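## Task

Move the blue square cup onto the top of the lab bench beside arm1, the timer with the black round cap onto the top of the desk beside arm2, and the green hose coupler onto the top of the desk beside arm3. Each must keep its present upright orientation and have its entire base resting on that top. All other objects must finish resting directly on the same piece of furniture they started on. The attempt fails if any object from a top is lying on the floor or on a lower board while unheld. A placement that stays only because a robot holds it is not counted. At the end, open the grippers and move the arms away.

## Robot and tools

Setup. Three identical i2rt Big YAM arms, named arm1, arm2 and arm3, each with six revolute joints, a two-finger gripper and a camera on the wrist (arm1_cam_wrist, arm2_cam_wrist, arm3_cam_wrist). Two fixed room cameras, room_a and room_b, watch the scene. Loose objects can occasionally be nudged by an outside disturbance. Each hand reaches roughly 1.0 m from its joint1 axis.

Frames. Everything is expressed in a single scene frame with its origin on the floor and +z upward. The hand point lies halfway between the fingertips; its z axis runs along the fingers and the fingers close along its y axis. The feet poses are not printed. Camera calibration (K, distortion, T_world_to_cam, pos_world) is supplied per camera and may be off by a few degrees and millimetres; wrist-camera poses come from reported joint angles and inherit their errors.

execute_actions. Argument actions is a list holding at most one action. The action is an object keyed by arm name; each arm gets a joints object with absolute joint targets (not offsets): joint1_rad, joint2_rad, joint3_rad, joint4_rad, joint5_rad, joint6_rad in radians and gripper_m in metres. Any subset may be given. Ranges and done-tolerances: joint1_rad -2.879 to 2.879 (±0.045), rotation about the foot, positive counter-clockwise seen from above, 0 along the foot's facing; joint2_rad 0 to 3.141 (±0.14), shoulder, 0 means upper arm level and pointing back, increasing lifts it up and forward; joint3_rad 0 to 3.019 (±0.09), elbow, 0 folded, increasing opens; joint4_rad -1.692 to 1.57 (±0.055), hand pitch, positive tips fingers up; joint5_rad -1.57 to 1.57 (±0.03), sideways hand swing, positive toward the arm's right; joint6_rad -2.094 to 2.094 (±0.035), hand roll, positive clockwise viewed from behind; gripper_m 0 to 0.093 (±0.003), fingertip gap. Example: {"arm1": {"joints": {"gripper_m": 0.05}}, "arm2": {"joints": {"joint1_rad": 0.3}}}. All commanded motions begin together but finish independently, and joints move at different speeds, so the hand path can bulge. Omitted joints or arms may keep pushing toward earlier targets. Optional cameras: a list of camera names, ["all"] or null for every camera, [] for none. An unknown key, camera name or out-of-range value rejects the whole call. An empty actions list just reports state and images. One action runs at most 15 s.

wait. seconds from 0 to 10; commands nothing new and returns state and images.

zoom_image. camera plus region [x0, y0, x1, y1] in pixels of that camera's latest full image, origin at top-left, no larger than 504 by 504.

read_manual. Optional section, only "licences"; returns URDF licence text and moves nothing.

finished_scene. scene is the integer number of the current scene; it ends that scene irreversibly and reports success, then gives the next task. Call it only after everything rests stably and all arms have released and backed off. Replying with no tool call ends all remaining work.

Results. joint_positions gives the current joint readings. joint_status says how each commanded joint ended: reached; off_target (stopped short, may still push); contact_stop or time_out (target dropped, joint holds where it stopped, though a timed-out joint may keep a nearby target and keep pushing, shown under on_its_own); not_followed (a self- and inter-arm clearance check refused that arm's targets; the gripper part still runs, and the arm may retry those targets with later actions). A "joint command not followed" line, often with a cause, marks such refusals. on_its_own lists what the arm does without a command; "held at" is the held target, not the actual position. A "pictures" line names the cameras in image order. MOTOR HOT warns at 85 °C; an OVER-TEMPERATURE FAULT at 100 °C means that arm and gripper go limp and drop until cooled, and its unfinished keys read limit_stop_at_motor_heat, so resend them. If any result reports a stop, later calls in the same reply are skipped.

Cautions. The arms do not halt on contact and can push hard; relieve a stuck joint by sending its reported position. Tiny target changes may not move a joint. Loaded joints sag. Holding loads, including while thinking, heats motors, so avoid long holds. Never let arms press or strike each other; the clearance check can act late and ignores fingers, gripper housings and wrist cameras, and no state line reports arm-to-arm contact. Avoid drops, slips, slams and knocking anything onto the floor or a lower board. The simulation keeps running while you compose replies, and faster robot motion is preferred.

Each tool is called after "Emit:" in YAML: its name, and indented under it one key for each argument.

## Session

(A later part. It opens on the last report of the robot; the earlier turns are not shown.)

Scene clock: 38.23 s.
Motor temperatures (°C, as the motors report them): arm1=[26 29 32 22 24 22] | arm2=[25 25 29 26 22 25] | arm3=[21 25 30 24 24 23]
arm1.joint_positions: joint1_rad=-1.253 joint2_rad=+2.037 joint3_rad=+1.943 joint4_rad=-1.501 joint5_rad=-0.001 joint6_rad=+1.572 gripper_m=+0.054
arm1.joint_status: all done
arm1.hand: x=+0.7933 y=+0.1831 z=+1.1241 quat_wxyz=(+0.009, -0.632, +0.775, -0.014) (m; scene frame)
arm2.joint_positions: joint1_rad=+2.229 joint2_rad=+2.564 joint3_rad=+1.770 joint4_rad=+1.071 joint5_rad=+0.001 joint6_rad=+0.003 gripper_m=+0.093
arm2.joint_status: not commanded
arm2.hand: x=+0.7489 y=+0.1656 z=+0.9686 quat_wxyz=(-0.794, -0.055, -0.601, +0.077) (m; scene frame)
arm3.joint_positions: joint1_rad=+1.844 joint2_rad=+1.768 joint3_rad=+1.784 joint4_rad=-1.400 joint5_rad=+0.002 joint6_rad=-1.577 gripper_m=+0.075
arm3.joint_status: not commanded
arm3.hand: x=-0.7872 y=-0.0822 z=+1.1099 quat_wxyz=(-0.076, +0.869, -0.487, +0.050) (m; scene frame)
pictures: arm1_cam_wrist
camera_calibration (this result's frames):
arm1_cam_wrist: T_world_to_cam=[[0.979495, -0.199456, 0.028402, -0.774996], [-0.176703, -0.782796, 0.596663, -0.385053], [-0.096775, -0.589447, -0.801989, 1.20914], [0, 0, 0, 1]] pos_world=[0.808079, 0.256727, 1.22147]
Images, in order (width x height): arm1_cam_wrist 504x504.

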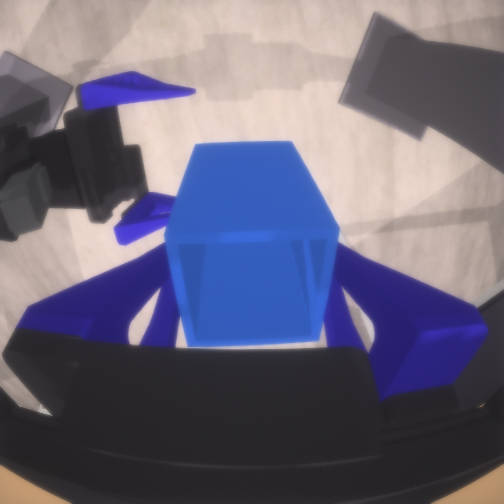

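Emit:
execute_actions:
  actions:
    - {"arm1":{"joints":{"joint1_rad":0.45}},"arm2":{"joints":{"joint2_rad":2.44,"joint3_rad":1.37,"joint4_rad":1.33}}}
  cameras: []

Emit:
execute_actions:
  actions:
    - {"arm1":{"joints":{"joint2_rad":2.33,"joint3_rad":1.775,"joint4_rad":-1.0}}}
  cameras: ["arm1_cam_wrist","arm2_cam_wrist","room_b"]

Emit:
zoom_image:
  camera: "room_b"
  region: [354, 230, 474, 330]

Scene clock: 40.87 s.
Motor temperatures (°C, as the motors report them): arm1=[26 29 32 22 24 22] | arm2=[25 25 29 26 22 25] | arm3=[21 25 30 24 24 23]
arm1.joint_positions: joint1_rad=+0.454 joint2_rad=+2.041 joint3_rad=+1.943 joint4_rad=-1.501 joint5_rad=-0.003 joint6_rad=+1.572 gripper_m=+0.054
arm1.joint_status: all done
arm1.hand: x=+1.3674 y=-0.5681 z=+1.1304 quat_wxyz=(+0.011, -0.999, +0.033, -0.006) (m; scene frame)
arm2.joint_positions: joint1_rad=+2.229 joint2_rad=+2.431 joint3_rad=+1.377 joint4_rad=+1.319 joint5_rad=+0.001 joint6_rad=+0.003 gripper_m=+0.093
arm2.joint_status: all done
arm2.hand: x=+0.6495 y=+0.1845 z=+0.9524 quat_wxyz=(-0.790, -0.056, -0.605, +0.077) (m; scene frame)
arm3.joint_positions: joint1_rad=+1.844 joint2_rad=+1.768 joint3_rad=+1.784 joint4_rad=-1.400 joint5_rad=+0.002 joint6_rad=-1.577 gripper_m=+0.075
arm3.joint_status: not commanded
arm3.hand: x=-0.7872 y=-0.0822 z=+1.1099 quat_wxyz=(-0.076, +0.869, -0.487, +0.050) (m; scene frame)
pictures: none
No camera images: the call's "cameras" was empty. Leave "cameras" out to get every camera's image.

Scene clock: 42.07 s.
Motor temperatures (°C, as the motors report them): arm1=[26 29 32 22 24 22] | arm2=[25 25 29 26 22 25] | arm3=[21 25 30 24 24 23]
arm1.joint_positions: joint1_rad=+0.454 joint2_rad=+2.375 joint3_rad=+1.759 joint4_rad=-1.010 joint5_rad=-0.003 joint6_rad=+1.572 gripper_m=+0.053
arm1.joint_status: all done
arm1.hand: x=+1.3689 y=-0.5824 z=+0.8543 quat_wxyz=(+0.025, -0.999, +0.033, -0.006) (m; scene frame)
arm2.joint_positions: joint1_rad=+2.229 joint2_rad=+2.431 joint3_rad=+1.377 joint4_rad=+1.319 joint5_rad=+0.001 joint6_rad=+0.003 gripper_m=+0.093
arm2.joint_status: not commanded
arm2.hand: x=+0.6495 y=+0.1845 z=+0.9524 quat_wxyz=(-0.790, -0.056, -0.605, +0.077) (m; scene frame)
arm3.joint_positions: joint1_rad=+1.844 joint2_rad=+1.768 joint3_rad=+1.784 joint4_rad=-1.400 joint5_rad=+0.002 joint6_rad=-1.577 gripper_m=+0.075
arm3.joint_status: not commanded
arm3.hand: x=-0.7872 y=-0.0822 z=+1.1099 quat_wxyz=(-0.076, +0.869, -0.487, +0.050) (m; scene frame)
pictures: arm1_cam_wrist, arm2_cam_wrist, room_b
camera_calibration (this result's frames):
arm1_cam_wrist: T_world_to_cam=[[0.0641629, 0.996897, 0.0456097, 0.451173], [0.794687, -0.078686, 0.601898, -1.64569], [0.603618, -0.00237405, -0.79727, -0.0236923], [0, 0, 0, 1]] pos_world=[1.29316, -0.579322, 0.95107]
arm2_cam_wrist: T_world_to_cam=[[-0.186266, -0.982295, 0.0200526, 0.278756], [-0.358476, 0.0489444, -0.932255, 1.1148], [0.914768, -0.180836, -0.361246, -0.0969498], [0, 0, 0, 1]] pos_world=[0.540238, 0.201725, 0.998665]
Images, in order (width x height): arm1_cam_wrist 504x504, arm2_cam_wrist 504x504, room_b 504x504.

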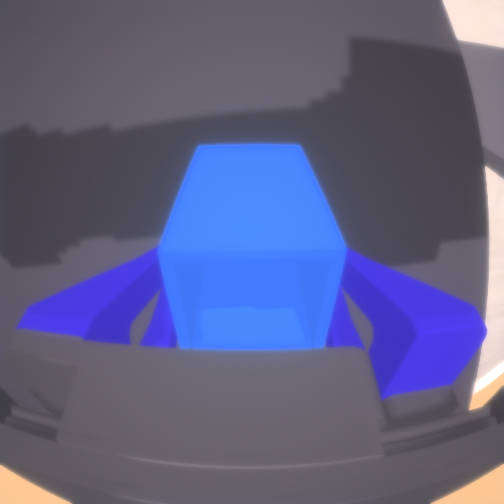

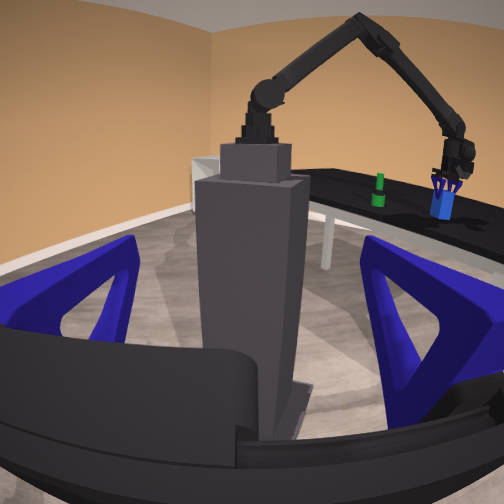

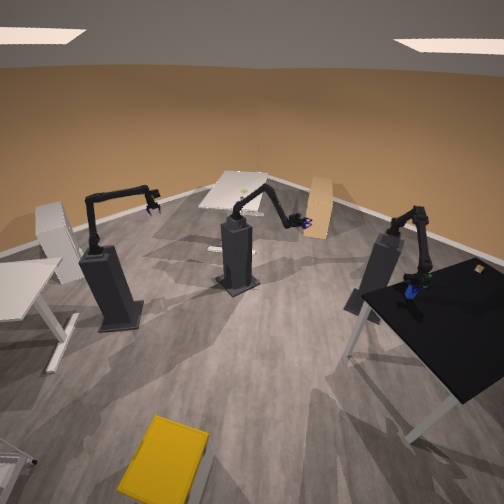

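Region (354, 230, 474, 330) of room_b's 504x504 image, scaled by 4.200, with more detail than that image has.

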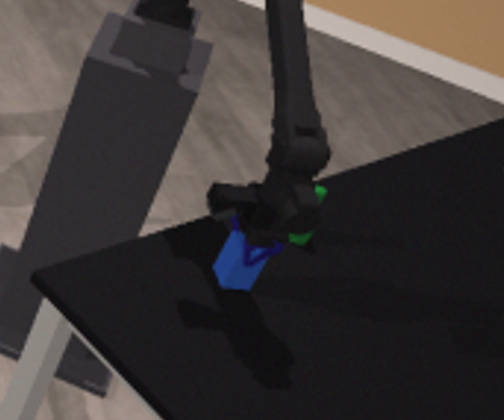

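Emit:
execute_actions:
  actions:
    - {"arm1":{"joints":{"gripper_m":0.08}}}
  cameras: []

Emit:
execute_actions:
  actions:
    - {"arm1":{"joints":{"joint2_rad":2.2,"joint4_rad":-1.12}}}
  cameras: []

Emit:
execute_actions:
  actions:
    - {"arm1":{"joints":{"joint1_rad":0.834,"joint2_rad":1.92,"joint3_rad":1.255,"joint4_rad":-0.875}}}
  cameras: ["arm1_cam_wrist","room_b"]

Scene clock: 43.40 s.
Motor temperatures (°C, as the motors report them): arm1=[26 30 32 22 24 22] | arm2=[25 26 28 26 22 25] | arm3=[21 25 30 24 24 23]
arm1.joint_positions: joint1_rad=+0.454 joint2_rad=+2.375 joint3_rad=+1.759 joint4_rad=-1.010 joint5_rad=-0.003 joint6_rad=+1.572 gripper_m=+0.080
arm1.joint_status: all done
arm1.hand: x=+1.3689 y=-0.5825 z=+0.8545 quat_wxyz=(+0.025, -0.999, +0.033, -0.006) (m; scene frame)
arm2.joint_positions: joint1_rad=+2.229 joint2_rad=+2.431 joint3_rad=+1.377 joint4_rad=+1.319 joint5_rad=+0.001 joint6_rad=+0.003 gripper_m=+0.093
arm2.joint_status: not commanded
arm2.hand: x=+0.6495 y=+0.1845 z=+0.9524 quat_wxyz=(-0.790, -0.056, -0.605, +0.077) (m; scene frame)
arm3.joint_positions: joint1_rad=+1.844 joint2_rad=+1.768 joint3_rad=+1.784 joint4_rad=-1.400 joint5_rad=+0.002 joint6_rad=-1.577 gripper_m=+0.075
arm3.joint_status: not commanded
arm3.hand: x=-0.7872 y=-0.0822 z=+1.1099 quat_wxyz=(-0.076, +0.869, -0.487, +0.050) (m; scene frame)
pictures: none
No camera images: the call's "cameras" was empty. Leave "cameras" out to get every camera's image.

Scene clock: 44.43 s.
Motor temperatures (°C, as the motors report them): arm1=[26 30 32 22 24 22] | arm2=[25 26 28 26 22 25] | arm3=[21 25 31 24 24 23]
arm1.joint_positions: joint1_rad=+0.454 joint2_rad=+2.198 joint3_rad=+1.759 joint4_rad=-1.111 joint5_rad=-0.003 joint6_rad=+1.572 gripper_m=+0.080
arm1.joint_status: all done
arm1.hand: x=+1.3674 y=-0.5917 z=+0.9653 quat_wxyz=(-0.013, -0.999, +0.033, -0.005) (m; scene frame)
arm2.joint_positions: joint1_rad=+2.229 joint2_rad=+2.431 joint3_rad=+1.377 joint4_rad=+1.319 joint5_rad=+0.001 joint6_rad=+0.003 gripper_m=+0.093
arm2.joint_status: not commanded
arm2.hand: x=+0.6495 y=+0.1845 z=+0.9524 quat_wxyz=(-0.790, -0.056, -0.605, +0.077) (m; scene frame)
arm3.joint_positions: joint1_rad=+1.844 joint2_rad=+1.768 joint3_rad=+1.784 joint4_rad=-1.400 joint5_rad=+0.002 joint6_rad=-1.577 gripper_m=+0.075
arm3.joint_status: not commanded
arm3.hand: x=-0.7872 y=-0.0822 z=+1.1099 quat_wxyz=(-0.076, +0.869, -0.487, +0.050) (m; scene frame)
pictures: none
No camera images: the call's "cameras" was empty. Leave "cameras" out to get every camera's image.

Scene clock: 46.00 s.
Motor temperatures (°C, as the motors report them): arm1=[26 30 32 22 24 22] | arm2=[25 26 28 26 22 25] | arm3=[21 25 31 24 24 23]
arm1.joint_positions: joint1_rad=+0.826 joint2_rad=+1.921 joint3_rad=+1.248 joint4_rad=-0.885 joint5_rad=-0.001 joint6_rad=+1.572 gripper_m=+0.080
arm1.joint_status: all done
arm1.hand: x=+1.5654 y=-0.4363 z=+0.9560 quat_wxyz=(-0.010, -0.988, -0.152, -0.005) (m; scene frame)
arm2.joint_positions: joint1_rad=+2.229 joint2_rad=+2.431 joint3_rad=+1.377 joint4_rad=+1.319 joint5_rad=+0.001 joint6_rad=+0.003 gripper_m=+0.093
arm2.joint_status: not commanded
arm2.hand: x=+0.6495 y=+0.1845 z=+0.9524 quat_wxyz=(-0.790, -0.056, -0.605, +0.077) (m; scene frame)
arm3.joint_positions: joint1_rad=+1.844 joint2_rad=+1.768 joint3_rad=+1.784 joint4_rad=-1.400 joint5_rad=+0.002 joint6_rad=-1.577 gripper_m=+0.075
arm3.joint_status: not commanded
arm3.hand: x=-0.7872 y=-0.0822 z=+1.1099 quat_wxyz=(-0.076, +0.869, -0.487, +0.050) (m; scene frame)
pictures: arm1_cam_wrist, room_b
camera_calibration (this result's frames):
arm1_cam_wrist: T_world_to_cam=[[-0.301515, 0.953134, -0.0249708, 0.909139], [0.758597, 0.255676, 0.599299, -1.64674], [0.577597, 0.161755, -0.800135, 0.0541951], [0, 0, 0, 1]] pos_world=[1.49203, -0.454266, 1.05296]
Images, in order (width x height): arm1_cam_wrist 504x504, room_b 504x504.

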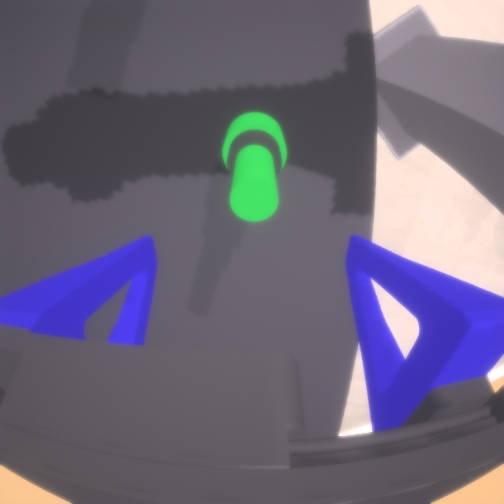

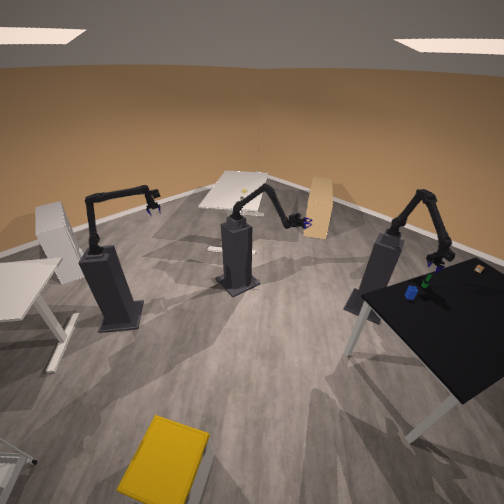

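Emit:
execute_actions:
  actions:
    - {"arm1":{"joints":{"joint1_rad":0.858,"joint2_rad":2.05,"joint3_rad":1.222,"joint4_rad":-0.712}}}
  cameras: ["arm1_cam_wrist"]

Scene clock: 47.40 s.
Motor temperatures (°C, as the motors report them): arm1=[26 30 32 22 24 22] | arm2=[25 26 28 26 22 25] | arm3=[21 25 31 24 24 23]
arm1.joint_positions: joint1_rad=+0.856 joint2_rad=+2.066 joint3_rad=+1.215 joint4_rad=-0.722 joint5_rad=-0.001 joint6_rad=+1.572 gripper_m=+0.080
arm1.joint_status: all done
arm1.hand: x=+1.5792 y=-0.4276 z=+0.8755 quat_wxyz=(-0.002, -0.986, -0.167, -0.004) (m; scene frame)
arm2.joint_positions: joint1_rad=+2.229 joint2_rad=+2.431 joint3_rad=+1.377 joint4_rad=+1.319 joint5_rad=+0.001 joint6_rad=+0.003 gripper_m=+0.093
arm2.joint_status: not commanded
arm2.hand: x=+0.6495 y=+0.1845 z=+0.9524 quat_wxyz=(-0.790, -0.056, -0.605, +0.077) (m; scene frame)
arm3.joint_positions: joint1_rad=+1.844 joint2_rad=+1.768 joint3_rad=+1.784 joint4_rad=-1.400 joint5_rad=+0.002 joint6_rad=-1.577 gripper_m=+0.075
arm3.joint_status: not commanded
arm3.hand: x=-0.7872 y=-0.0822 z=+1.1099 quat_wxyz=(-0.076, +0.869, -0.487, +0.050) (m; scene frame)
pictures: arm1_cam_wrist
camera_calibration (this result's frames):
arm1_cam_wrist: T_world_to_cam=[[-0.329913, 0.94396, -0.00989081, 0.930646], [0.753747, 0.269713, 0.599267, -1.59747], [0.568351, 0.19025, -0.800488, 0.00752886], [0, 0, 0, 1]] pos_world=[1.50684, -0.449067, 0.972542]
Images, in order (width x height): arm1_cam_wrist 504x504.

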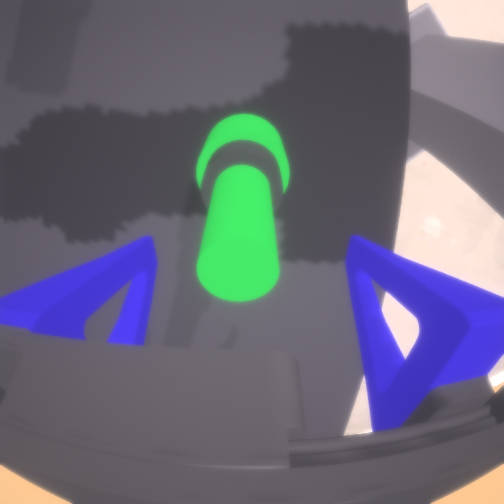

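Emit:
execute_actions:
  actions:
    - {"arm1":{"joints":{"joint1_rad":0.836,"joint2_rad":2.08}}}
  cameras: []

Emit:
execute_actions:
  actions:
    - {"arm1":{"joints":{"gripper_m":0.005}}}
  cameras: ["arm1_cam_wrist"]

Scene clock: 48.43 s.
Motor temperatures (°C, as the motors report them): arm1=[26 30 32 22 24 22] | arm2=[25 26 28 26 22 25] | arm3=[21 25 31 24 24 23]
arm1.joint_positions: joint1_rad=+0.842 joint2_rad=+2.066 joint3_rad=+1.215 joint4_rad=-0.722 joint5_rad=-0.001 joint6_rad=+1.572 gripper_m=+0.080
arm1.joint_status: all done
arm1.hand: x=+1.5727 y=-0.4298 z=+0.8754 quat_wxyz=(-0.002, -0.987, -0.160, -0.004) (m; scene frame)
arm2.joint_positions: joint1_rad=+2.229 joint2_rad=+2.431 joint3_rad=+1.377 joint4_rad=+1.319 joint5_rad=+0.001 joint6_rad=+0.003 gripper_m=+0.093
arm2.joint_status: not commanded
arm2.hand: x=+0.6495 y=+0.1845 z=+0.9524 quat_wxyz=(-0.790, -0.056, -0.605, +0.077) (m; scene frame)
arm3.joint_positions: joint1_rad=+1.844 joint2_rad=+1.768 joint3_rad=+1.784 joint4_rad=-1.400 joint5_rad=+0.002 joint6_rad=-1.577 gripper_m=+0.075
arm3.joint_status: not commanded
arm3.hand: x=-0.7872 y=-0.0822 z=+1.1099 quat_wxyz=(-0.076, +0.869, -0.487, +0.050) (m; scene frame)
pictures: none
No camera images: the call's "cameras" was empty. Leave "cameras" out to get every camera's image.

Scene clock: 49.10 s.
Motor temperatures (°C, as the motors report them): arm1=[26 30 31 22 24 22] | arm2=[25 26 28 26 22 25] | arm3=[21 25 31 24 24 23]
arm1.joint_positions: joint1_rad=+0.842 joint2_rad=+2.067 joint3_rad=+1.215 joint4_rad=-0.721 joint5_rad=-0.001 joint6_rad=+1.573 gripper_m=+0.026
arm1.joint_status: gripper_m off_target (ended at +0.026, target +0.005)
arm1.hand: x=+1.5727 y=-0.4297 z=+0.8749 quat_wxyz=(-0.002, -0.987, -0.160, -0.004) (m; scene frame)
arm2.joint_positions: joint1_rad=+2.229 joint2_rad=+2.431 joint3_rad=+1.377 joint4_rad=+1.319 joint5_rad=+0.001 joint6_rad=+0.003 gripper_m=+0.093
arm2.joint_status: not commanded
arm2.hand: x=+0.6495 y=+0.1845 z=+0.9524 quat_wxyz=(-0.790, -0.056, -0.605, +0.077) (m; scene frame)
arm3.joint_positions: joint1_rad=+1.844 joint2_rad=+1.768 joint3_rad=+1.784 joint4_rad=-1.400 joint5_rad=+0.002 joint6_rad=-1.577 gripper_m=+0.075
arm3.joint_status: not commanded
arm3.hand: x=-0.7872 y=-0.0822 z=+1.1099 quat_wxyz=(-0.076, +0.869, -0.487, +0.050) (m; scene frame)
pictures: arm1_cam_wrist
camera_calibration (this result's frames):
arm1_cam_wrist: T_world_to_cam=[[-0.316922, 0.948405, -0.00942829, 0.911598], [0.757408, 0.259056, 0.599352, -1.60204], [0.570871, 0.182807, -0.80043, 0.00393549], [0, 0, 0, 1]] pos_world=[1.50006, -0.450264, 0.971932]
Images, in order (width x height): arm1_cam_wrist 504x504.

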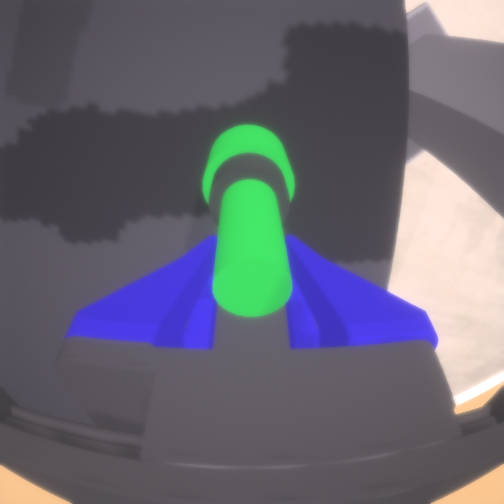

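Emit:
execute_actions:
  actions:
    - {"arm1":{"joints":{"joint2_rad":1.75,"joint3_rad":1.4,"joint4_rad":-1.21}}}
  cameras: []

Emit:
execute_actions:
  actions:
    - {"arm1":{"joints":{"joint1_rad":-1.245,"joint2_rad":2.13,"joint3_rad":1.99,"joint4_rad":-1.38}}}
  cameras: ["arm2_cam_wrist","room_b"]

Scene clock: 50.83 s.
Motor temperatures (°C, as the motors report them): arm1=[26 30 32 22 24 22] | arm2=[25 26 28 26 22 25] | arm3=[21 25 31 24 24 23]
arm1.joint_positions: joint1_rad=+0.842 joint2_rad=+1.756 joint3_rad=+1.377 joint4_rad=-1.201 joint5_rad=-0.001 joint6_rad=+1.573 gripper_m=+0.026
arm1.joint_status: all done
arm1.hand: x=+1.5704 y=-0.4269 z=+1.0797 quat_wxyz=(+0.001, -0.987, -0.160, -0.003) (m; scene frame)
arm2.joint_positions: joint1_rad=+2.229 joint2_rad=+2.431 joint3_rad=+1.377 joint4_rad=+1.319 joint5_rad=+0.001 joint6_rad=+0.003 gripper_m=+0.093
arm2.joint_status: not commanded
arm2.hand: x=+0.6495 y=+0.1845 z=+0.9524 quat_wxyz=(-0.790, -0.056, -0.605, +0.077) (m; scene frame)
arm3.joint_positions: joint1_rad=+1.844 joint2_rad=+1.768 joint3_rad=+1.784 joint4_rad=-1.400 joint5_rad=+0.002 joint6_rad=-1.577 gripper_m=+0.075
arm3.joint_status: not commanded
arm3.hand: x=-0.7872 y=-0.0822 z=+1.1099 quat_wxyz=(-0.076, +0.869, -0.487, +0.050) (m; scene frame)
pictures: none
No camera images: the call's "cameras" was empty. Leave "cameras" out to get every camera's image.

Scene clock: 53.23 s.
Motor temperatures (°C, as the motors report them): arm1=[26 30 32 22 24 22] | arm2=[25 26 28 26 22 25] | arm3=[21 25 31 24 24 23]
arm1.joint_positions: joint1_rad=-1.245 joint2_rad=+2.175 joint3_rad=+1.968 joint4_rad=-1.371 joint5_rad=+0.002 joint6_rad=+1.573 gripper_m=+0.026
arm1.joint_status: all done
arm1.hand: x=+0.7560 y=+0.1857 z=+1.0464 quat_wxyz=(+0.004, -0.635, +0.772, -0.007) (m; scene frame)
arm2.joint_positions: joint1_rad=+2.229 joint2_rad=+2.431 joint3_rad=+1.377 joint4_rad=+1.319 joint5_rad=+0.001 joint6_rad=+0.003 gripper_m=+0.093
arm2.joint_status: not commanded
arm2.hand: x=+0.6495 y=+0.1845 z=+0.9524 quat_wxyz=(-0.790, -0.056, -0.605, +0.077) (m; scene frame)
arm3.joint_positions: joint1_rad=+1.844 joint2_rad=+1.768 joint3_rad=+1.784 joint4_rad=-1.400 joint5_rad=+0.002 joint6_rad=-1.577 gripper_m=+0.075
arm3.joint_status: not commanded
arm3.hand: x=-0.7872 y=-0.0822 z=+1.1099 quat_wxyz=(-0.076, +0.869, -0.487, +0.050) (m; scene frame)
pictures: arm2_cam_wrist, room_b
camera_calibration (this result's frames):
arm2_cam_wrist: T_world_to_cam=[[-0.186266, -0.982295, 0.0200526, 0.278756], [-0.358476, 0.0489444, -0.932255, 1.1148], [0.914768, -0.180836, -0.361246, -0.0969498], [0, 0, 0, 1]] pos_world=[0.540238, 0.201725, 0.998665]
Images, in order (width x height): arm2_cam_wrist 504x504, room_b 504x504.

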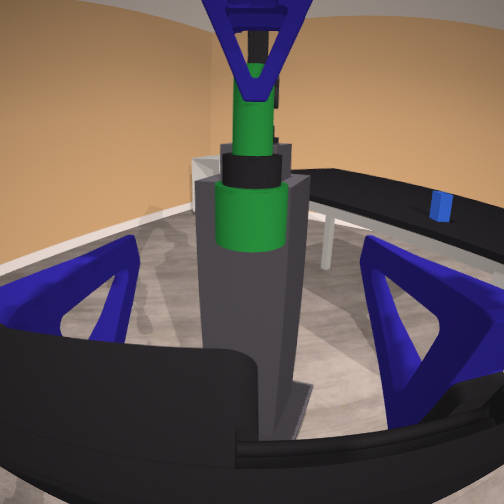

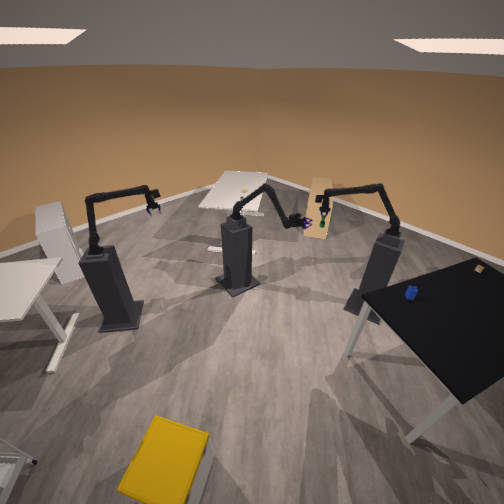

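Emit:
execute_actions:
  actions:
    - {"arm2":{"joints":{"joint2_rad":2.6,"joint3_rad":1.79,"joint4_rad":1.085}}}
  cameras: ["arm1_cam_wrist","arm2_cam_wrist"]

Scene clock: 55.03 s.
Motor temperatures (°C, as the motors report them): arm1=[26 30 32 22 24 22] | arm2=[25 26 28 26 22 25] | arm3=[21 25 31 24 24 23]
arm1.joint_positions: joint1_rad=-1.245 joint2_rad=+2.175 joint3_rad=+1.968 joint4_rad=-1.371 joint5_rad=+0.002 joint6_rad=+1.573 gripper_m=+0.026
arm1.joint_status: not commanded
arm1.hand: x=+0.7560 y=+0.1857 z=+1.0464 quat_wxyz=(+0.004, -0.635, +0.772, -0.007) (m; scene frame)
arm2.joint_positions: joint1_rad=+2.229 joint2_rad=+2.586 joint3_rad=+1.752 joint4_rad=+1.089 joint5_rad=+0.001 joint6_rad=+0.003 gripper_m=+0.093
arm2.joint_status: all done
arm2.hand: x=+0.7425 y=+0.1666 z=+0.9456 quat_wxyz=(-0.787, -0.056, -0.609, +0.077) (m; scene frame)
arm3.joint_positions: joint1_rad=+1.844 joint2_rad=+1.768 joint3_rad=+1.784 joint4_rad=-1.400 joint5_rad=+0.002 joint6_rad=-1.577 gripper_m=+0.075
arm3.joint_status: not commanded
arm3.hand: x=-0.7872 y=-0.0822 z=+1.1099 quat_wxyz=(-0.076, +0.869, -0.487, +0.050) (m; scene frame)
pictures: arm1_cam_wrist, arm2_cam_wrist
camera_calibration (this result's frames):
arm1_cam_wrist: T_world_to_cam=[[0.981162, -0.192838, 0.0115934, -0.720716], [-0.161793, -0.787448, 0.594768, -0.351636], [-0.105565, -0.58544, -0.803814, 1.15249], [0, 0, 0, 1]] pos_world=[0.771909, 0.258838, 1.14389]
arm2_cam_wrist: T_world_to_cam=[[-0.186155, -0.982316, 0.0200241, 0.278521], [-0.367881, 0.050789, -0.928485, 1.14581], [0.911049, -0.180208, -0.37083, -0.176058], [0, 0, 0, 1]] pos_world=[0.633768, 0.183674, 0.993004]
Images, in order (width x height): arm1_cam_wrist 504x504, arm2_cam_wrist 504x504.

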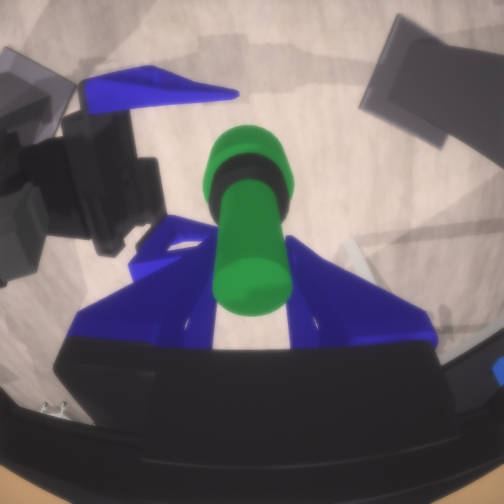

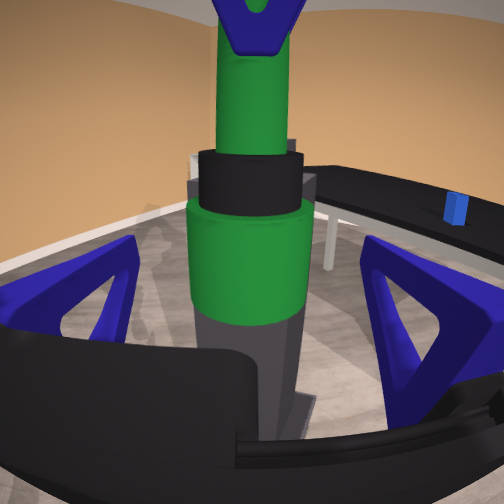

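Emit:
execute_actions:
  actions:
    - {"arm2":{"joints":{"joint2_rad":2.645,"joint3_rad":1.895,"joint4_rad":1.022}}}
  cameras: ["arm1_cam_wrist","arm2_cam_wrist"]

Scene clock: 56.27 s.
Motor temperatures (°C, as the motors report them): arm1=[26 31 32 22 24 22] | arm2=[25 26 28 26 22 25] | arm3=[21 25 31 24 24 23]
arm1.joint_positions: joint1_rad=-1.245 joint2_rad=+2.175 joint3_rad=+1.968 joint4_rad=-1.371 joint5_rad=+0.002 joint6_rad=+1.573 gripper_m=+0.026
arm1.joint_status: not commanded
arm1.hand: x=+0.7560 y=+0.1857 z=+1.0464 quat_wxyz=(+0.004, -0.635, +0.772, -0.007) (m; scene frame)
arm2.joint_positions: joint1_rad=+2.229 joint2_rad=+2.621 joint3_rad=+1.843 joint4_rad=+1.029 joint5_rad=+0.001 joint6_rad=+0.003 gripper_m=+0.093
arm2.joint_status: all done
arm2.hand: x=+0.7624 y=+0.1628 z=+0.9466 quat_wxyz=(-0.786, -0.056, -0.611, +0.077) (m; scene frame)
arm3.joint_positions: joint1_rad=+1.844 joint2_rad=+1.768 joint3_rad=+1.784 joint4_rad=-1.400 joint5_rad=+0.002 joint6_rad=-1.577 gripper_m=+0.075
arm3.joint_status: not commanded
arm3.hand: x=-0.7872 y=-0.0822 z=+1.1099 quat_wxyz=(-0.076, +0.869, -0.487, +0.050) (m; scene frame)
pictures: arm1_cam_wrist, arm2_cam_wrist
camera_calibration (this result's frames):
arm1_cam_wrist: T_world_to_cam=[[0.981162, -0.192838, 0.0115934, -0.720716], [-0.161793, -0.787448, 0.594768, -0.351636], [-0.105565, -0.58544, -0.803814, 1.15249], [0, 0, 0, 1]] pos_world=[0.771909, 0.258838, 1.14389]
arm2_cam_wrist: T_world_to_cam=[[-0.18611, -0.982325, 0.0200121, 0.278431], [-0.371702, 0.0515386, -0.92692, 1.15554], [0.909506, -0.179947, -0.374724, -0.189699], [0, 0, 0, 1]] pos_world=[0.653866, 0.17982, 0.994433]
Images, in order (width x height): arm1_cam_wrist 504x504, arm2_cam_wrist 504x504.

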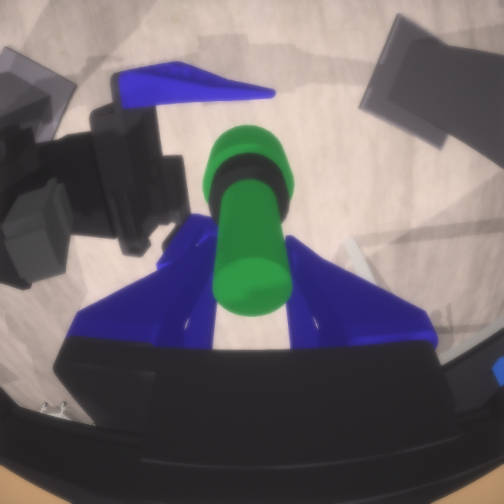

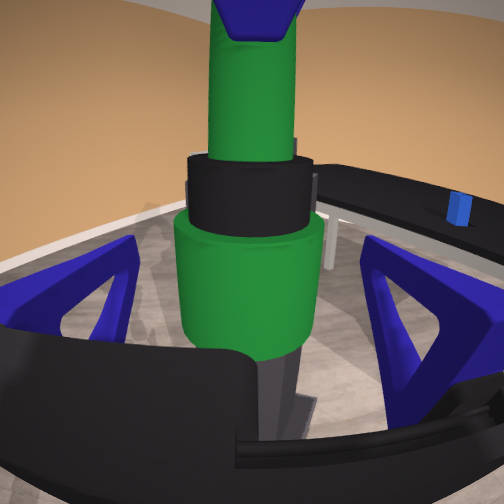

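Emit:
execute_actions:
  actions:
    - {"arm2":{"joints":{"gripper_m":0.02}},"arm3":{"joints":{"joint2_rad":1.94,"joint3_rad":2.075,"joint4_rad":-1.69,"gripper_m":0.065}}}
  cameras: []

Emit:
execute_actions:
  actions:
    - {"arm1":{"joints":{"gripper_m":0.06}}}
  cameras: []

Emit:
execute_actions:
  actions:
    - {"arm1":{"joints":{"joint2_rad":2.05}}}
  cameras: []

Emit:
execute_actions:
  actions:
    - {"arm2":{"joints":{"joint1_rad":-0.176,"joint2_rad":2.46,"joint3_rad":1.39,"joint4_rad":1.315}},"arm1":{"joints":{"joint2_rad":1.2,"joint3_rad":1.2}}}
  cameras: ["arm3_cam_wrist","arm2_cam_wrist","room_b"]

Scene clock: 58.23 s.
Motor temperatures (°C, as the motors report them): arm1=[26 31 33 22 24 22] | arm2=[25 26 29 26 22 25] | arm3=[21 25 32 24 24 23]
arm1.joint_positions: joint1_rad=-1.245 joint2_rad=+2.175 joint3_rad=+1.968 joint4_rad=-1.371 joint5_rad=+0.001 joint6_rad=+1.573 gripper_m=+0.026
arm1.joint_status: not commanded
arm1.hand: x=+0.7560 y=+0.1855 z=+1.0464 quat_wxyz=(+0.004, -0.635, +0.772, -0.007) (m; scene frame)
arm2.joint_positions: joint1_rad=+2.229 joint2_rad=+2.621 joint3_rad=+1.843 joint4_rad=+1.029 joint5_rad=+0.001 joint6_rad=+0.003 gripper_m=+0.049
arm2.joint_status: gripper_m off_target (ended at +0.049, target +0.020)
arm2.hand: x=+0.7625 y=+0.1627 z=+0.9467 quat_wxyz=(-0.786, -0.056, -0.611, +0.077) (m; scene frame)
arm3.joint_positions: joint1_rad=+1.844 joint2_rad=+1.944 joint3_rad=+2.035 joint4_rad=-1.674 joint5_rad=+0.002 joint6_rad=-1.577 gripper_m=+0.065
arm3.joint_status: all done
joint sent to its limit — the command would take arm3.joint4_rad past its lower limit, so that joint was sent only as far as its limit.
arm3.hand: x=-0.7783 y=-0.0769 z=+1.1038 quat_wxyz=(+0.011, +0.872, -0.489, +0.001) (m; scene frame)
pictures: none
No camera images: the call's "cameras" was empty. Leave "cameras" out to get every camera's image.

Scene clock: 58.93 s.
Motor temperatures (°C, as the motors report them): arm1=[26 31 33 22 24 22] | arm2=[25 27 29 26 22 25] | arm3=[21 25 32 24 24 23]
arm1.joint_positions: joint1_rad=-1.245 joint2_rad=+2.174 joint3_rad=+1.968 joint4_rad=-1.371 joint5_rad=+0.001 joint6_rad=+1.573 gripper_m=+0.060
arm1.joint_status: all done
arm1.hand: x=+0.7560 y=+0.1855 z=+1.0468 quat_wxyz=(+0.004, -0.635, +0.772, -0.007) (m; scene frame)
arm2.joint_positions: joint1_rad=+2.229 joint2_rad=+2.628 joint3_rad=+1.843 joint4_rad=+1.023 joint5_rad=+0.001 joint6_rad=+0.003 gripper_m=+0.049
arm2.joint_status: not commanded
arm2.hand: x=+0.7623 y=+0.1627 z=+0.9393 quat_wxyz=(-0.782, -0.057, -0.616, +0.076) (m; scene frame)
arm3.joint_positions: joint1_rad=+1.844 joint2_rad=+1.944 joint3_rad=+2.035 joint4_rad=-1.674 joint5_rad=+0.002 joint6_rad=-1.577 gripper_m=+0.065
arm3.joint_status: not commanded
arm3.hand: x=-0.7783 y=-0.0769 z=+1.1038 quat_wxyz=(+0.011, +0.872, -0.489, +0.001) (m; scene frame)
pictures: none
No camera images: the call's "cameras" was empty. Leave "cameras" out to get every camera's image.

Scene clock: 60.23 s.
Motor temperatures (°C, as the motors report them): arm1=[26 31 33 22 24 22] | arm2=[25 27 30 26 22 25] | arm3=[21 25 32 24 24 23]
arm1.joint_positions: joint1_rad=-1.245 joint2_rad=+2.061 joint3_rad=+1.968 joint4_rad=-1.371 joint5_rad=+0.001 joint6_rad=+1.573 gripper_m=+0.060
arm1.joint_status: all done
arm1.hand: x=+0.7539 y=+0.1862 z=+1.1198 quat_wxyz=(-0.032, -0.634, +0.772, +0.037) (m; scene frame)
arm2.joint_positions: joint1_rad=+2.229 joint2_rad=+2.628 joint3_rad=+1.843 joint4_rad=+1.023 joint5_rad=+0.001 joint6_rad=+0.003 gripper_m=+0.049
arm2.joint_status: not commanded
arm2.hand: x=+0.7623 y=+0.1627 z=+0.9393 quat_wxyz=(-0.782, -0.057, -0.616, +0.076) (m; scene frame)
arm3.joint_positions: joint1_rad=+1.844 joint2_rad=+1.944 joint3_rad=+2.035 joint4_rad=-1.674 joint5_rad=+0.002 joint6_rad=-1.577 gripper_m=+0.065
arm3.joint_status: not commanded
arm3.hand: x=-0.7783 y=-0.0769 z=+1.1038 quat_wxyz=(+0.011, +0.872, -0.489, +0.001) (m; scene frame)
pictures: none
No camera images: the call's "cameras" was empty. Leave "cameras" out to get every camera's image.

Scene clock: 62.77 s.
Motor temperatures (°C, as the motors report them): arm1=[26 31 33 22 24 22] | arm2=[25 27 29 26 22 25] | arm3=[21 25 32 24 24 23]
arm1.joint_positions: joint1_rad=-1.245 joint2_rad=+1.193 joint3_rad=+1.198 joint4_rad=-1.376 joint5_rad=+0.001 joint6_rad=+1.573 gripper_m=+0.060
arm1.joint_status: all done
arm1.hand: x=+1.0379 y=+0.1311 z=+1.2382 quat_wxyz=(-0.062, -0.632, +0.769, +0.072) (m; scene frame)
arm2.joint_positions: joint1_rad=-0.174 joint2_rad=+2.460 joint3_rad=+1.399 joint4_rad=+1.295 joint5_rad=+0.001 joint6_rad=+0.003 gripper_m=+0.049
arm2.joint_status: all done
arm2.hand: x=-0.7858 y=-0.0759 z=+0.9403 quat_wxyz=(-0.216, -0.595, -0.163, +0.757) (m; scene frame)
arm3.joint_positions: joint1_rad=+1.844 joint2_rad=+1.944 joint3_rad=+2.035 joint4_rad=-1.674 joint5_rad=+0.002 joint6_rad=-1.577 gripper_m=+0.065
arm3.joint_status: not commanded
arm3.hand: x=-0.7783 y=-0.0769 z=+1.1038 quat_wxyz=(+0.011, +0.872, -0.489, +0.001) (m; scene frame)
pictures: arm2_cam_wrist, arm3_cam_wrist, room_b
camera_calibration (this result's frames):
arm2_cam_wrist: T_world_to_cam=[[-0.523673, 0.851902, 0.00536709, -0.356267], [0.323544, 0.204706, -0.923804, 1.14156], [-0.78809, -0.482035, -0.382827, -0.176146], [0, 0, 0, 1]] pos_world=[-0.69473, -0.0150876, 0.989053]
arm3_cam_wrist: T_world_to_cam=[[0.84761, 0.5299, -0.027633, 0.729587], [0.436122, -0.666049, 0.605126, -0.373872], [0.302251, -0.524962, -0.79565, 1.19906], [0, 0, 0, 1]] pos_world=[-0.817769, -0.00616456, 1.20043]
Images, in order (width x height): arm2_cam_wrist 504x504, arm3_cam_wrist 504x504, room_b 504x504.

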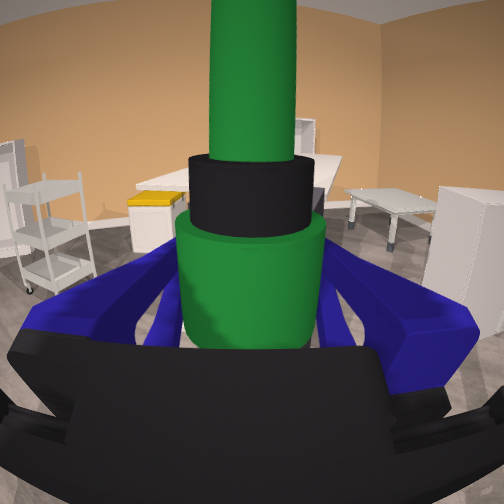

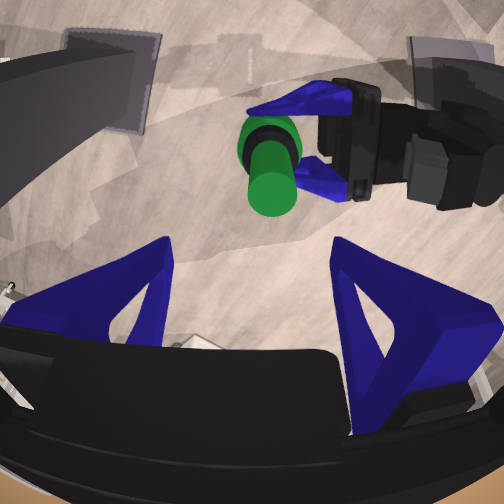

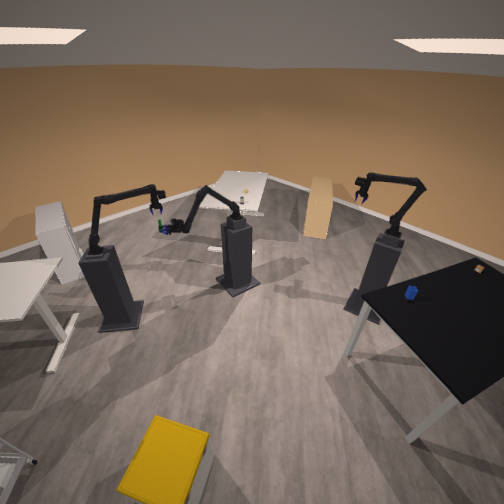

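Emit:
execute_actions:
  actions:
    - {"arm3":{"joints":{"joint2_rad":1.97,"joint3_rad":1.857,"joint4_rad":-1.442}}}
  cameras: ["arm3_cam_wrist","arm2_cam_wrist"]

Scene clock: 64.20 s.
Motor temperatures (°C, as the motors report them): arm1=[26 30 33 22 24 22] | arm2=[25 27 29 26 22 25] | arm3=[21 26 32 24 24 23]
arm1.joint_positions: joint1_rad=-1.245 joint2_rad=+1.193 joint3_rad=+1.198 joint4_rad=-1.376 joint5_rad=+0.001 joint6_rad=+1.573 gripper_m=+0.060
arm1.joint_status: not commanded
arm1.hand: x=+1.0379 y=+0.1311 z=+1.2382 quat_wxyz=(-0.062, -0.632, +0.769, +0.072) (m; scene frame)
arm2.joint_positions: joint1_rad=-0.174 joint2_rad=+2.460 joint3_rad=+1.399 joint4_rad=+1.295 joint5_rad=+0.001 joint6_rad=+0.003 gripper_m=+0.049
arm2.joint_status: not commanded
arm2.hand: x=-0.7858 y=-0.0759 z=+0.9403 quat_wxyz=(-0.216, -0.595, -0.163, +0.757) (m; scene frame)
arm3.joint_positions: joint1_rad=+1.844 joint2_rad=+1.970 joint3_rad=+1.849 joint4_rad=-1.454 joint5_rad=+0.002 joint6_rad=-1.577 gripper_m=+0.065
arm3.joint_status: all done
arm3.hand: x=-0.7702 y=-0.0731 z=+1.0178 quat_wxyz=(+0.007, +0.872, -0.489, +0.003) (m; scene frame)
pictures: arm2_cam_wrist, arm3_cam_wrist
camera_calibration (this result's frames):
arm2_cam_wrist: T_world_to_cam=[[-0.523673, 0.851902, 0.00536709, -0.356267], [0.323544, 0.204706, -0.923804, 1.14156], [-0.78809, -0.482035, -0.382827, -0.176146], [0, 0, 0, 1]] pos_world=[-0.69473, -0.0150876, 0.989053]
arm3_cam_wrist: T_world_to_cam=[[0.847737, 0.530082, -0.0188631, 0.709497], [0.431633, -0.66875, 0.605364, -0.326714], [0.308278, -0.521331, -0.795725, 1.13522], [0, 0, 0, 1]] pos_world=[-0.810408, -0.00275708, 1.11449]
Images, in order (width x height): arm2_cam_wrist 504x504, arm3_cam_wrist 504x504.

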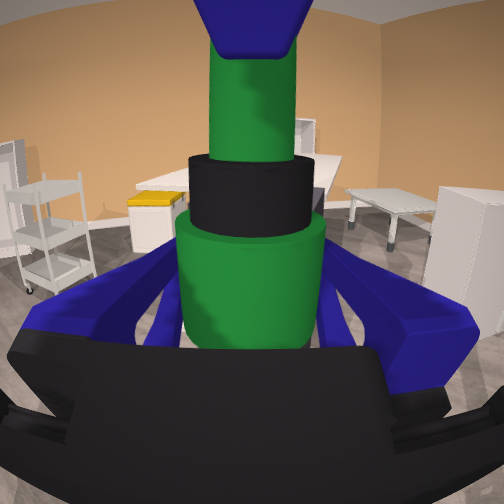

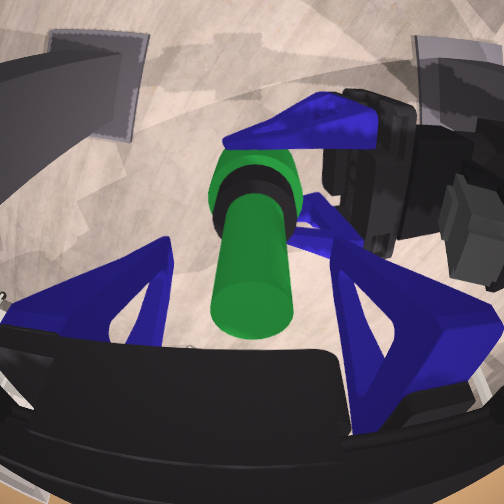

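Emit:
execute_actions:
  actions:
    - {"arm3":{"joints":{"gripper_m":0.005}}}
  cameras: []

Emit:
execute_actions:
  actions:
    - {"arm2":{"joints":{"gripper_m":0.093}}}
  cameras: []

Emit:
execute_actions:
  actions:
    - {"arm2":{"joints":{"joint2_rad":2.26,"joint3_rad":0.96,"joint4_rad":1.46}}}
  cameras: []

Emit:
execute_actions:
  actions:
    - {"arm3":{"joints":{"joint1_rad":-1.3}}}
  cameras: []

Emit:
execute_actions:
  actions:
    - {"arm3":{"joints":{"joint2_rad":2.04,"joint3_rad":1.605,"joint4_rad":-1.1}}}
  cameras: ["arm3_cam_wrist","arm2_cam_wrist","room_b"]

Emit:
zoom_image:
  camera: "room_b"
  region: [0, 230, 80, 300]

Scene clock: 65.73 s.
Motor temperatures (°C, as the motors report them): arm1=[26 30 33 22 24 22] | arm2=[25 27 29 26 22 25] | arm3=[21 26 32 24 24 23]
arm1.joint_positions: joint1_rad=-1.245 joint2_rad=+1.193 joint3_rad=+1.198 joint4_rad=-1.376 joint5_rad=+0.001 joint6_rad=+1.573 gripper_m=+0.060
arm1.joint_status: not commanded
arm1.hand: x=+1.0379 y=+0.1311 z=+1.2382 quat_wxyz=(-0.062, -0.632, +0.769, +0.072) (m; scene frame)
arm2.joint_positions: joint1_rad=-0.174 joint2_rad=+2.460 joint3_rad=+1.399 joint4_rad=+1.295 joint5_rad=+0.001 joint6_rad=+0.003 gripper_m=+0.049
arm2.joint_status: not commanded
arm2.hand: x=-0.7858 y=-0.0759 z=+0.9404 quat_wxyz=(-0.216, -0.595, -0.163, +0.757) (m; scene frame)
arm3.joint_positions: joint1_rad=+1.844 joint2_rad=+1.970 joint3_rad=+1.849 joint4_rad=-1.451 joint5_rad=+0.002 joint6_rad=-1.577 gripper_m=+0.026
arm3.joint_status: gripper_m off_target (ended at +0.026, target +0.005)
arm3.hand: x=-0.7697 y=-0.0728 z=+1.0178 quat_wxyz=(+0.006, +0.872, -0.489, +0.004) (m; scene frame)
pictures: none
No camera images: the call's "cameras" was empty. Leave "cameras" out to get every camera's image.

Scene clock: 66.40 s.
Motor temperatures (°C, as the motors report them): arm1=[26 30 33 22 24 22] | arm2=[25 27 29 26 22 25] | arm3=[21 26 32 24 24 23]
arm1.joint_positions: joint1_rad=-1.245 joint2_rad=+1.193 joint3_rad=+1.198 joint4_rad=-1.376 joint5_rad=+0.001 joint6_rad=+1.573 gripper_m=+0.060
arm1.joint_status: not commanded
arm1.hand: x=+1.0379 y=+0.1311 z=+1.2382 quat_wxyz=(-0.062, -0.632, +0.769, +0.072) (m; scene frame)
arm2.joint_positions: joint1_rad=-0.174 joint2_rad=+2.460 joint3_rad=+1.399 joint4_rad=+1.302 joint5_rad=+0.001 joint6_rad=+0.003 gripper_m=+0.093
arm2.joint_status: all done
arm2.hand: x=-0.7854 y=-0.0757 z=+0.9421 quat_wxyz=(-0.216, -0.592, -0.163, +0.759) (m; scene frame)
arm3.joint_positions: joint1_rad=+1.844 joint2_rad=+1.970 joint3_rad=+1.849 joint4_rad=-1.451 joint5_rad=+0.002 joint6_rad=-1.577 gripper_m=+0.026
arm3.joint_status: not commanded
arm3.hand: x=-0.7697 y=-0.0728 z=+1.0178 quat_wxyz=(+0.006, +0.872, -0.489, +0.004) (m; scene frame)
pictures: none
No camera images: the call's "cameras" was empty. Leave "cameras" out to get every camera's image.

Scene clock: 67.67 s.
Motor temperatures (°C, as the motors report them): arm1=[26 30 33 22 24 22] | arm2=[25 27 29 26 22 25] | arm3=[21 26 32 24 24 23]
arm1.joint_positions: joint1_rad=-1.245 joint2_rad=+1.193 joint3_rad=+1.198 joint4_rad=-1.376 joint5_rad=+0.001 joint6_rad=+1.573 gripper_m=+0.060
arm1.joint_status: not commanded
arm1.hand: x=+1.0379 y=+0.1311 z=+1.2382 quat_wxyz=(-0.062, -0.632, +0.769, +0.072) (m; scene frame)
arm2.joint_positions: joint1_rad=-0.174 joint2_rad=+2.250 joint3_rad=+0.965 joint4_rad=+1.456 joint5_rad=+0.001 joint6_rad=+0.003 gripper_m=+0.093
arm2.joint_status: all done
arm2.hand: x=-0.6818 y=-0.0123 z=+0.9579 quat_wxyz=(-0.210, -0.618, -0.170, +0.738) (m; scene frame)
arm3.joint_positions: joint1_rad=+1.844 joint2_rad=+1.970 joint3_rad=+1.849 joint4_rad=-1.451 joint5_rad=+0.002 joint6_rad=-1.577 gripper_m=+0.026
arm3.joint_status: not commanded
arm3.hand: x=-0.7697 y=-0.0728 z=+1.0178 quat_wxyz=(+0.006, +0.872, -0.489, +0.004) (m; scene frame)
pictures: none
No camera images: the call's "cameras" was empty. Leave "cameras" out to get every camera's image.

Scene clock: 70.53 s.
Motor temperatures (°C, as the motors report them): arm1=[26 29 33 22 24 22] | arm2=[25 27 28 26 22 25] | arm3=[21 26 32 24 24 23]
arm1.joint_positions: joint1_rad=-1.245 joint2_rad=+1.193 joint3_rad=+1.198 joint4_rad=-1.376 joint5_rad=+0.001 joint6_rad=+1.573 gripper_m=+0.060
arm1.joint_status: not commanded
arm1.hand: x=+1.0379 y=+0.1311 z=+1.2382 quat_wxyz=(-0.062, -0.632, +0.769, +0.072) (m; scene frame)
arm2.joint_positions: joint1_rad=-0.174 joint2_rad=+2.250 joint3_rad=+0.965 joint4_rad=+1.456 joint5_rad=+0.001 joint6_rad=+0.003 gripper_m=+0.093
arm2.joint_status: not commanded
arm2.hand: x=-0.6818 y=-0.0123 z=+0.9579 quat_wxyz=(-0.210, -0.618, -0.170, +0.738) (m; scene frame)
arm3.joint_positions: joint1_rad=-1.305 joint2_rad=+1.979 joint3_rad=+1.849 joint4_rad=-1.436 joint5_rad=+0.002 joint6_rad=-1.577 gripper_m=+0.026
arm3.joint_status: all done
arm3.hand: x=-1.8220 y=-0.6998 z=+1.0193 quat_wxyz=(-0.001, -0.492, -0.870, +0.007) (m; scene frame)
pictures: none
No camera images: the call's "cameras" was empty. Leave "cameras" out to get every camera's image.

Scene clock: 71.70 s.
Motor temperatures (°C, as the motors report them): arm1=[26 29 33 22 24 22] | arm2=[25 27 28 26 22 25] | arm3=[21 26 32 24 24 23]
arm1.joint_positions: joint1_rad=-1.245 joint2_rad=+1.193 joint3_rad=+1.198 joint4_rad=-1.376 joint5_rad=+0.001 joint6_rad=+1.573 gripper_m=+0.060
arm1.joint_status: not commanded
arm1.hand: x=+1.0379 y=+0.1311 z=+1.2382 quat_wxyz=(-0.062, -0.632, +0.769, +0.072) (m; scene frame)
arm2.joint_positions: joint1_rad=-0.174 joint2_rad=+2.250 joint3_rad=+0.965 joint4_rad=+1.456 joint5_rad=+0.001 joint6_rad=+0.003 gripper_m=+0.093
arm2.joint_status: not commanded
arm2.hand: x=-0.6818 y=-0.0123 z=+0.9579 quat_wxyz=(-0.210, -0.618, -0.170, +0.738) (m; scene frame)
arm3.joint_positions: joint1_rad=-1.305 joint2_rad=+2.058 joint3_rad=+1.586 joint4_rad=-1.111 joint5_rad=+0.002 joint6_rad=-1.577 gripper_m=+0.026
arm3.joint_status: all done
arm3.hand: x=-1.8064 y=-0.6922 z=+0.8770 quat_wxyz=(-0.005, -0.492, -0.870, -0.001) (m; scene frame)
pictures: arm2_cam_wrist, arm3_cam_wrist, room_b
camera_calibration (this result's frames):
arm2_cam_wrist: T_world_to_cam=[[-0.524246, 0.851551, 0.00516245, -0.356296], [0.371537, 0.234178, -0.898399, 1.11987], [-0.766241, -0.469064, -0.43915, 0.0121819], [0, 0, 0, 1]] pos_world=[-0.593525, 0.0468694, 1.01328]
arm3_cam_wrist: T_world_to_cam=[[-0.85133, -0.524374, -0.0163981, -1.88782], [-0.432031, 0.682991, 0.588959, -0.81829], [-0.297635, 0.508483, -0.807997, 0.648915], [0, 0, 0, 1]] pos_world=[-1.76754, -0.761, 0.975304]
Images, in order (width x height): arm2_cam_wrist 504x504, arm3_cam_wrist 504x504, room_b 504x504.

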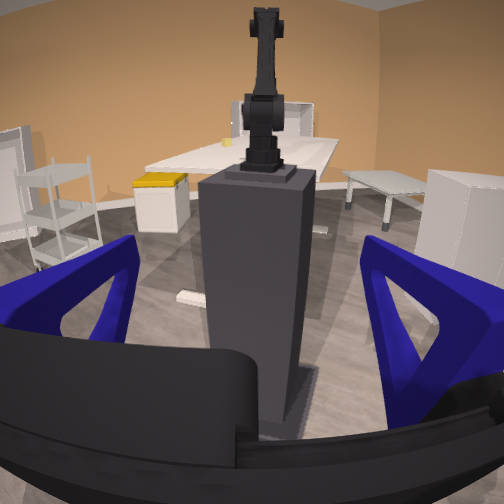

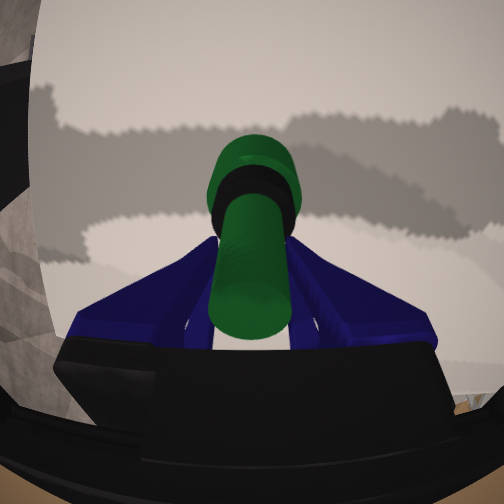

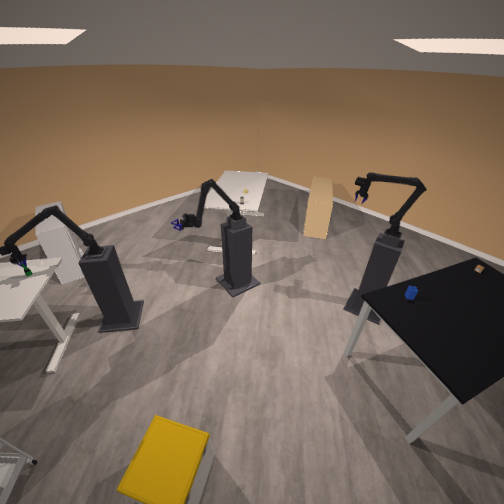

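Region (0, 230, 80, 300) of room_b's 504x504 image, scaled by 6.300, with more detail than that image has; it fills the top 441 rows of this view, and the rest is white.

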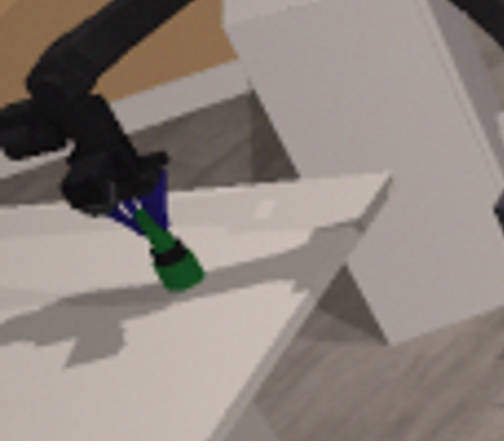

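Emit:
execute_actions:
  actions:
    - {"arm3":{"joints":{"joint2_rad":2.092,"joint4_rad":-1.05}}}
  cameras: ["arm3_cam_wrist"]

Scene clock: 72.83 s.
Motor temperatures (°C, as the motors report them): arm1=[26 29 33 22 24 22] | arm2=[25 27 28 26 22 25] | arm3=[21 26 32 24 24 23]
arm1.joint_positions: joint1_rad=-1.245 joint2_rad=+1.193 joint3_rad=+1.198 joint4_rad=-1.376 joint5_rad=+0.001 joint6_rad=+1.573 gripper_m=+0.060
arm1.joint_status: not commanded
arm1.hand: x=+1.0379 y=+0.1311 z=+1.2382 quat_wxyz=(-0.062, -0.632, +0.769, +0.072) (m; scene frame)
arm2.joint_positions: joint1_rad=-0.174 joint2_rad=+2.250 joint3_rad=+0.965 joint4_rad=+1.456 joint5_rad=+0.001 joint6_rad=+0.003 gripper_m=+0.093
arm2.joint_status: not commanded
arm2.hand: x=-0.6818 y=-0.0123 z=+0.9579 quat_wxyz=(-0.210, -0.618, -0.170, +0.738) (m; scene frame)
arm3.joint_positions: joint1_rad=-1.305 joint2_rad=+2.083 joint3_rad=+1.586 joint4_rad=-1.062 joint5_rad=+0.002 joint6_rad=-1.577 gripper_m=+0.026
arm3.joint_status: all done
arm3.hand: x=-1.8141 y=-0.6970 z=+0.8629 quat_wxyz=(+0.001, -0.492, -0.870, +0.010) (m; scene frame)
pictures: arm3_cam_wrist
camera_calibration (this result's frames):
arm3_cam_wrist: T_world_to_cam=[[-0.85155, -0.524213, 0.00801081, -1.91846], [-0.419486, 0.690434, 0.589349, -0.782474], [-0.314475, 0.4985, -0.807839, 0.599997], [0, 0, 0, 1]] pos_world=[-1.77321, -0.76453, 0.961219]
Images, in order (width x height): arm3_cam_wrist 504x504.

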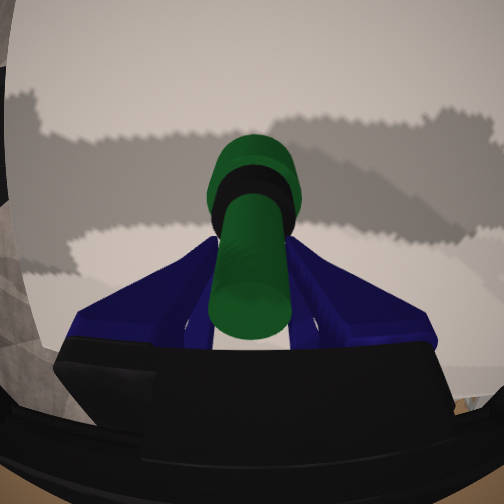

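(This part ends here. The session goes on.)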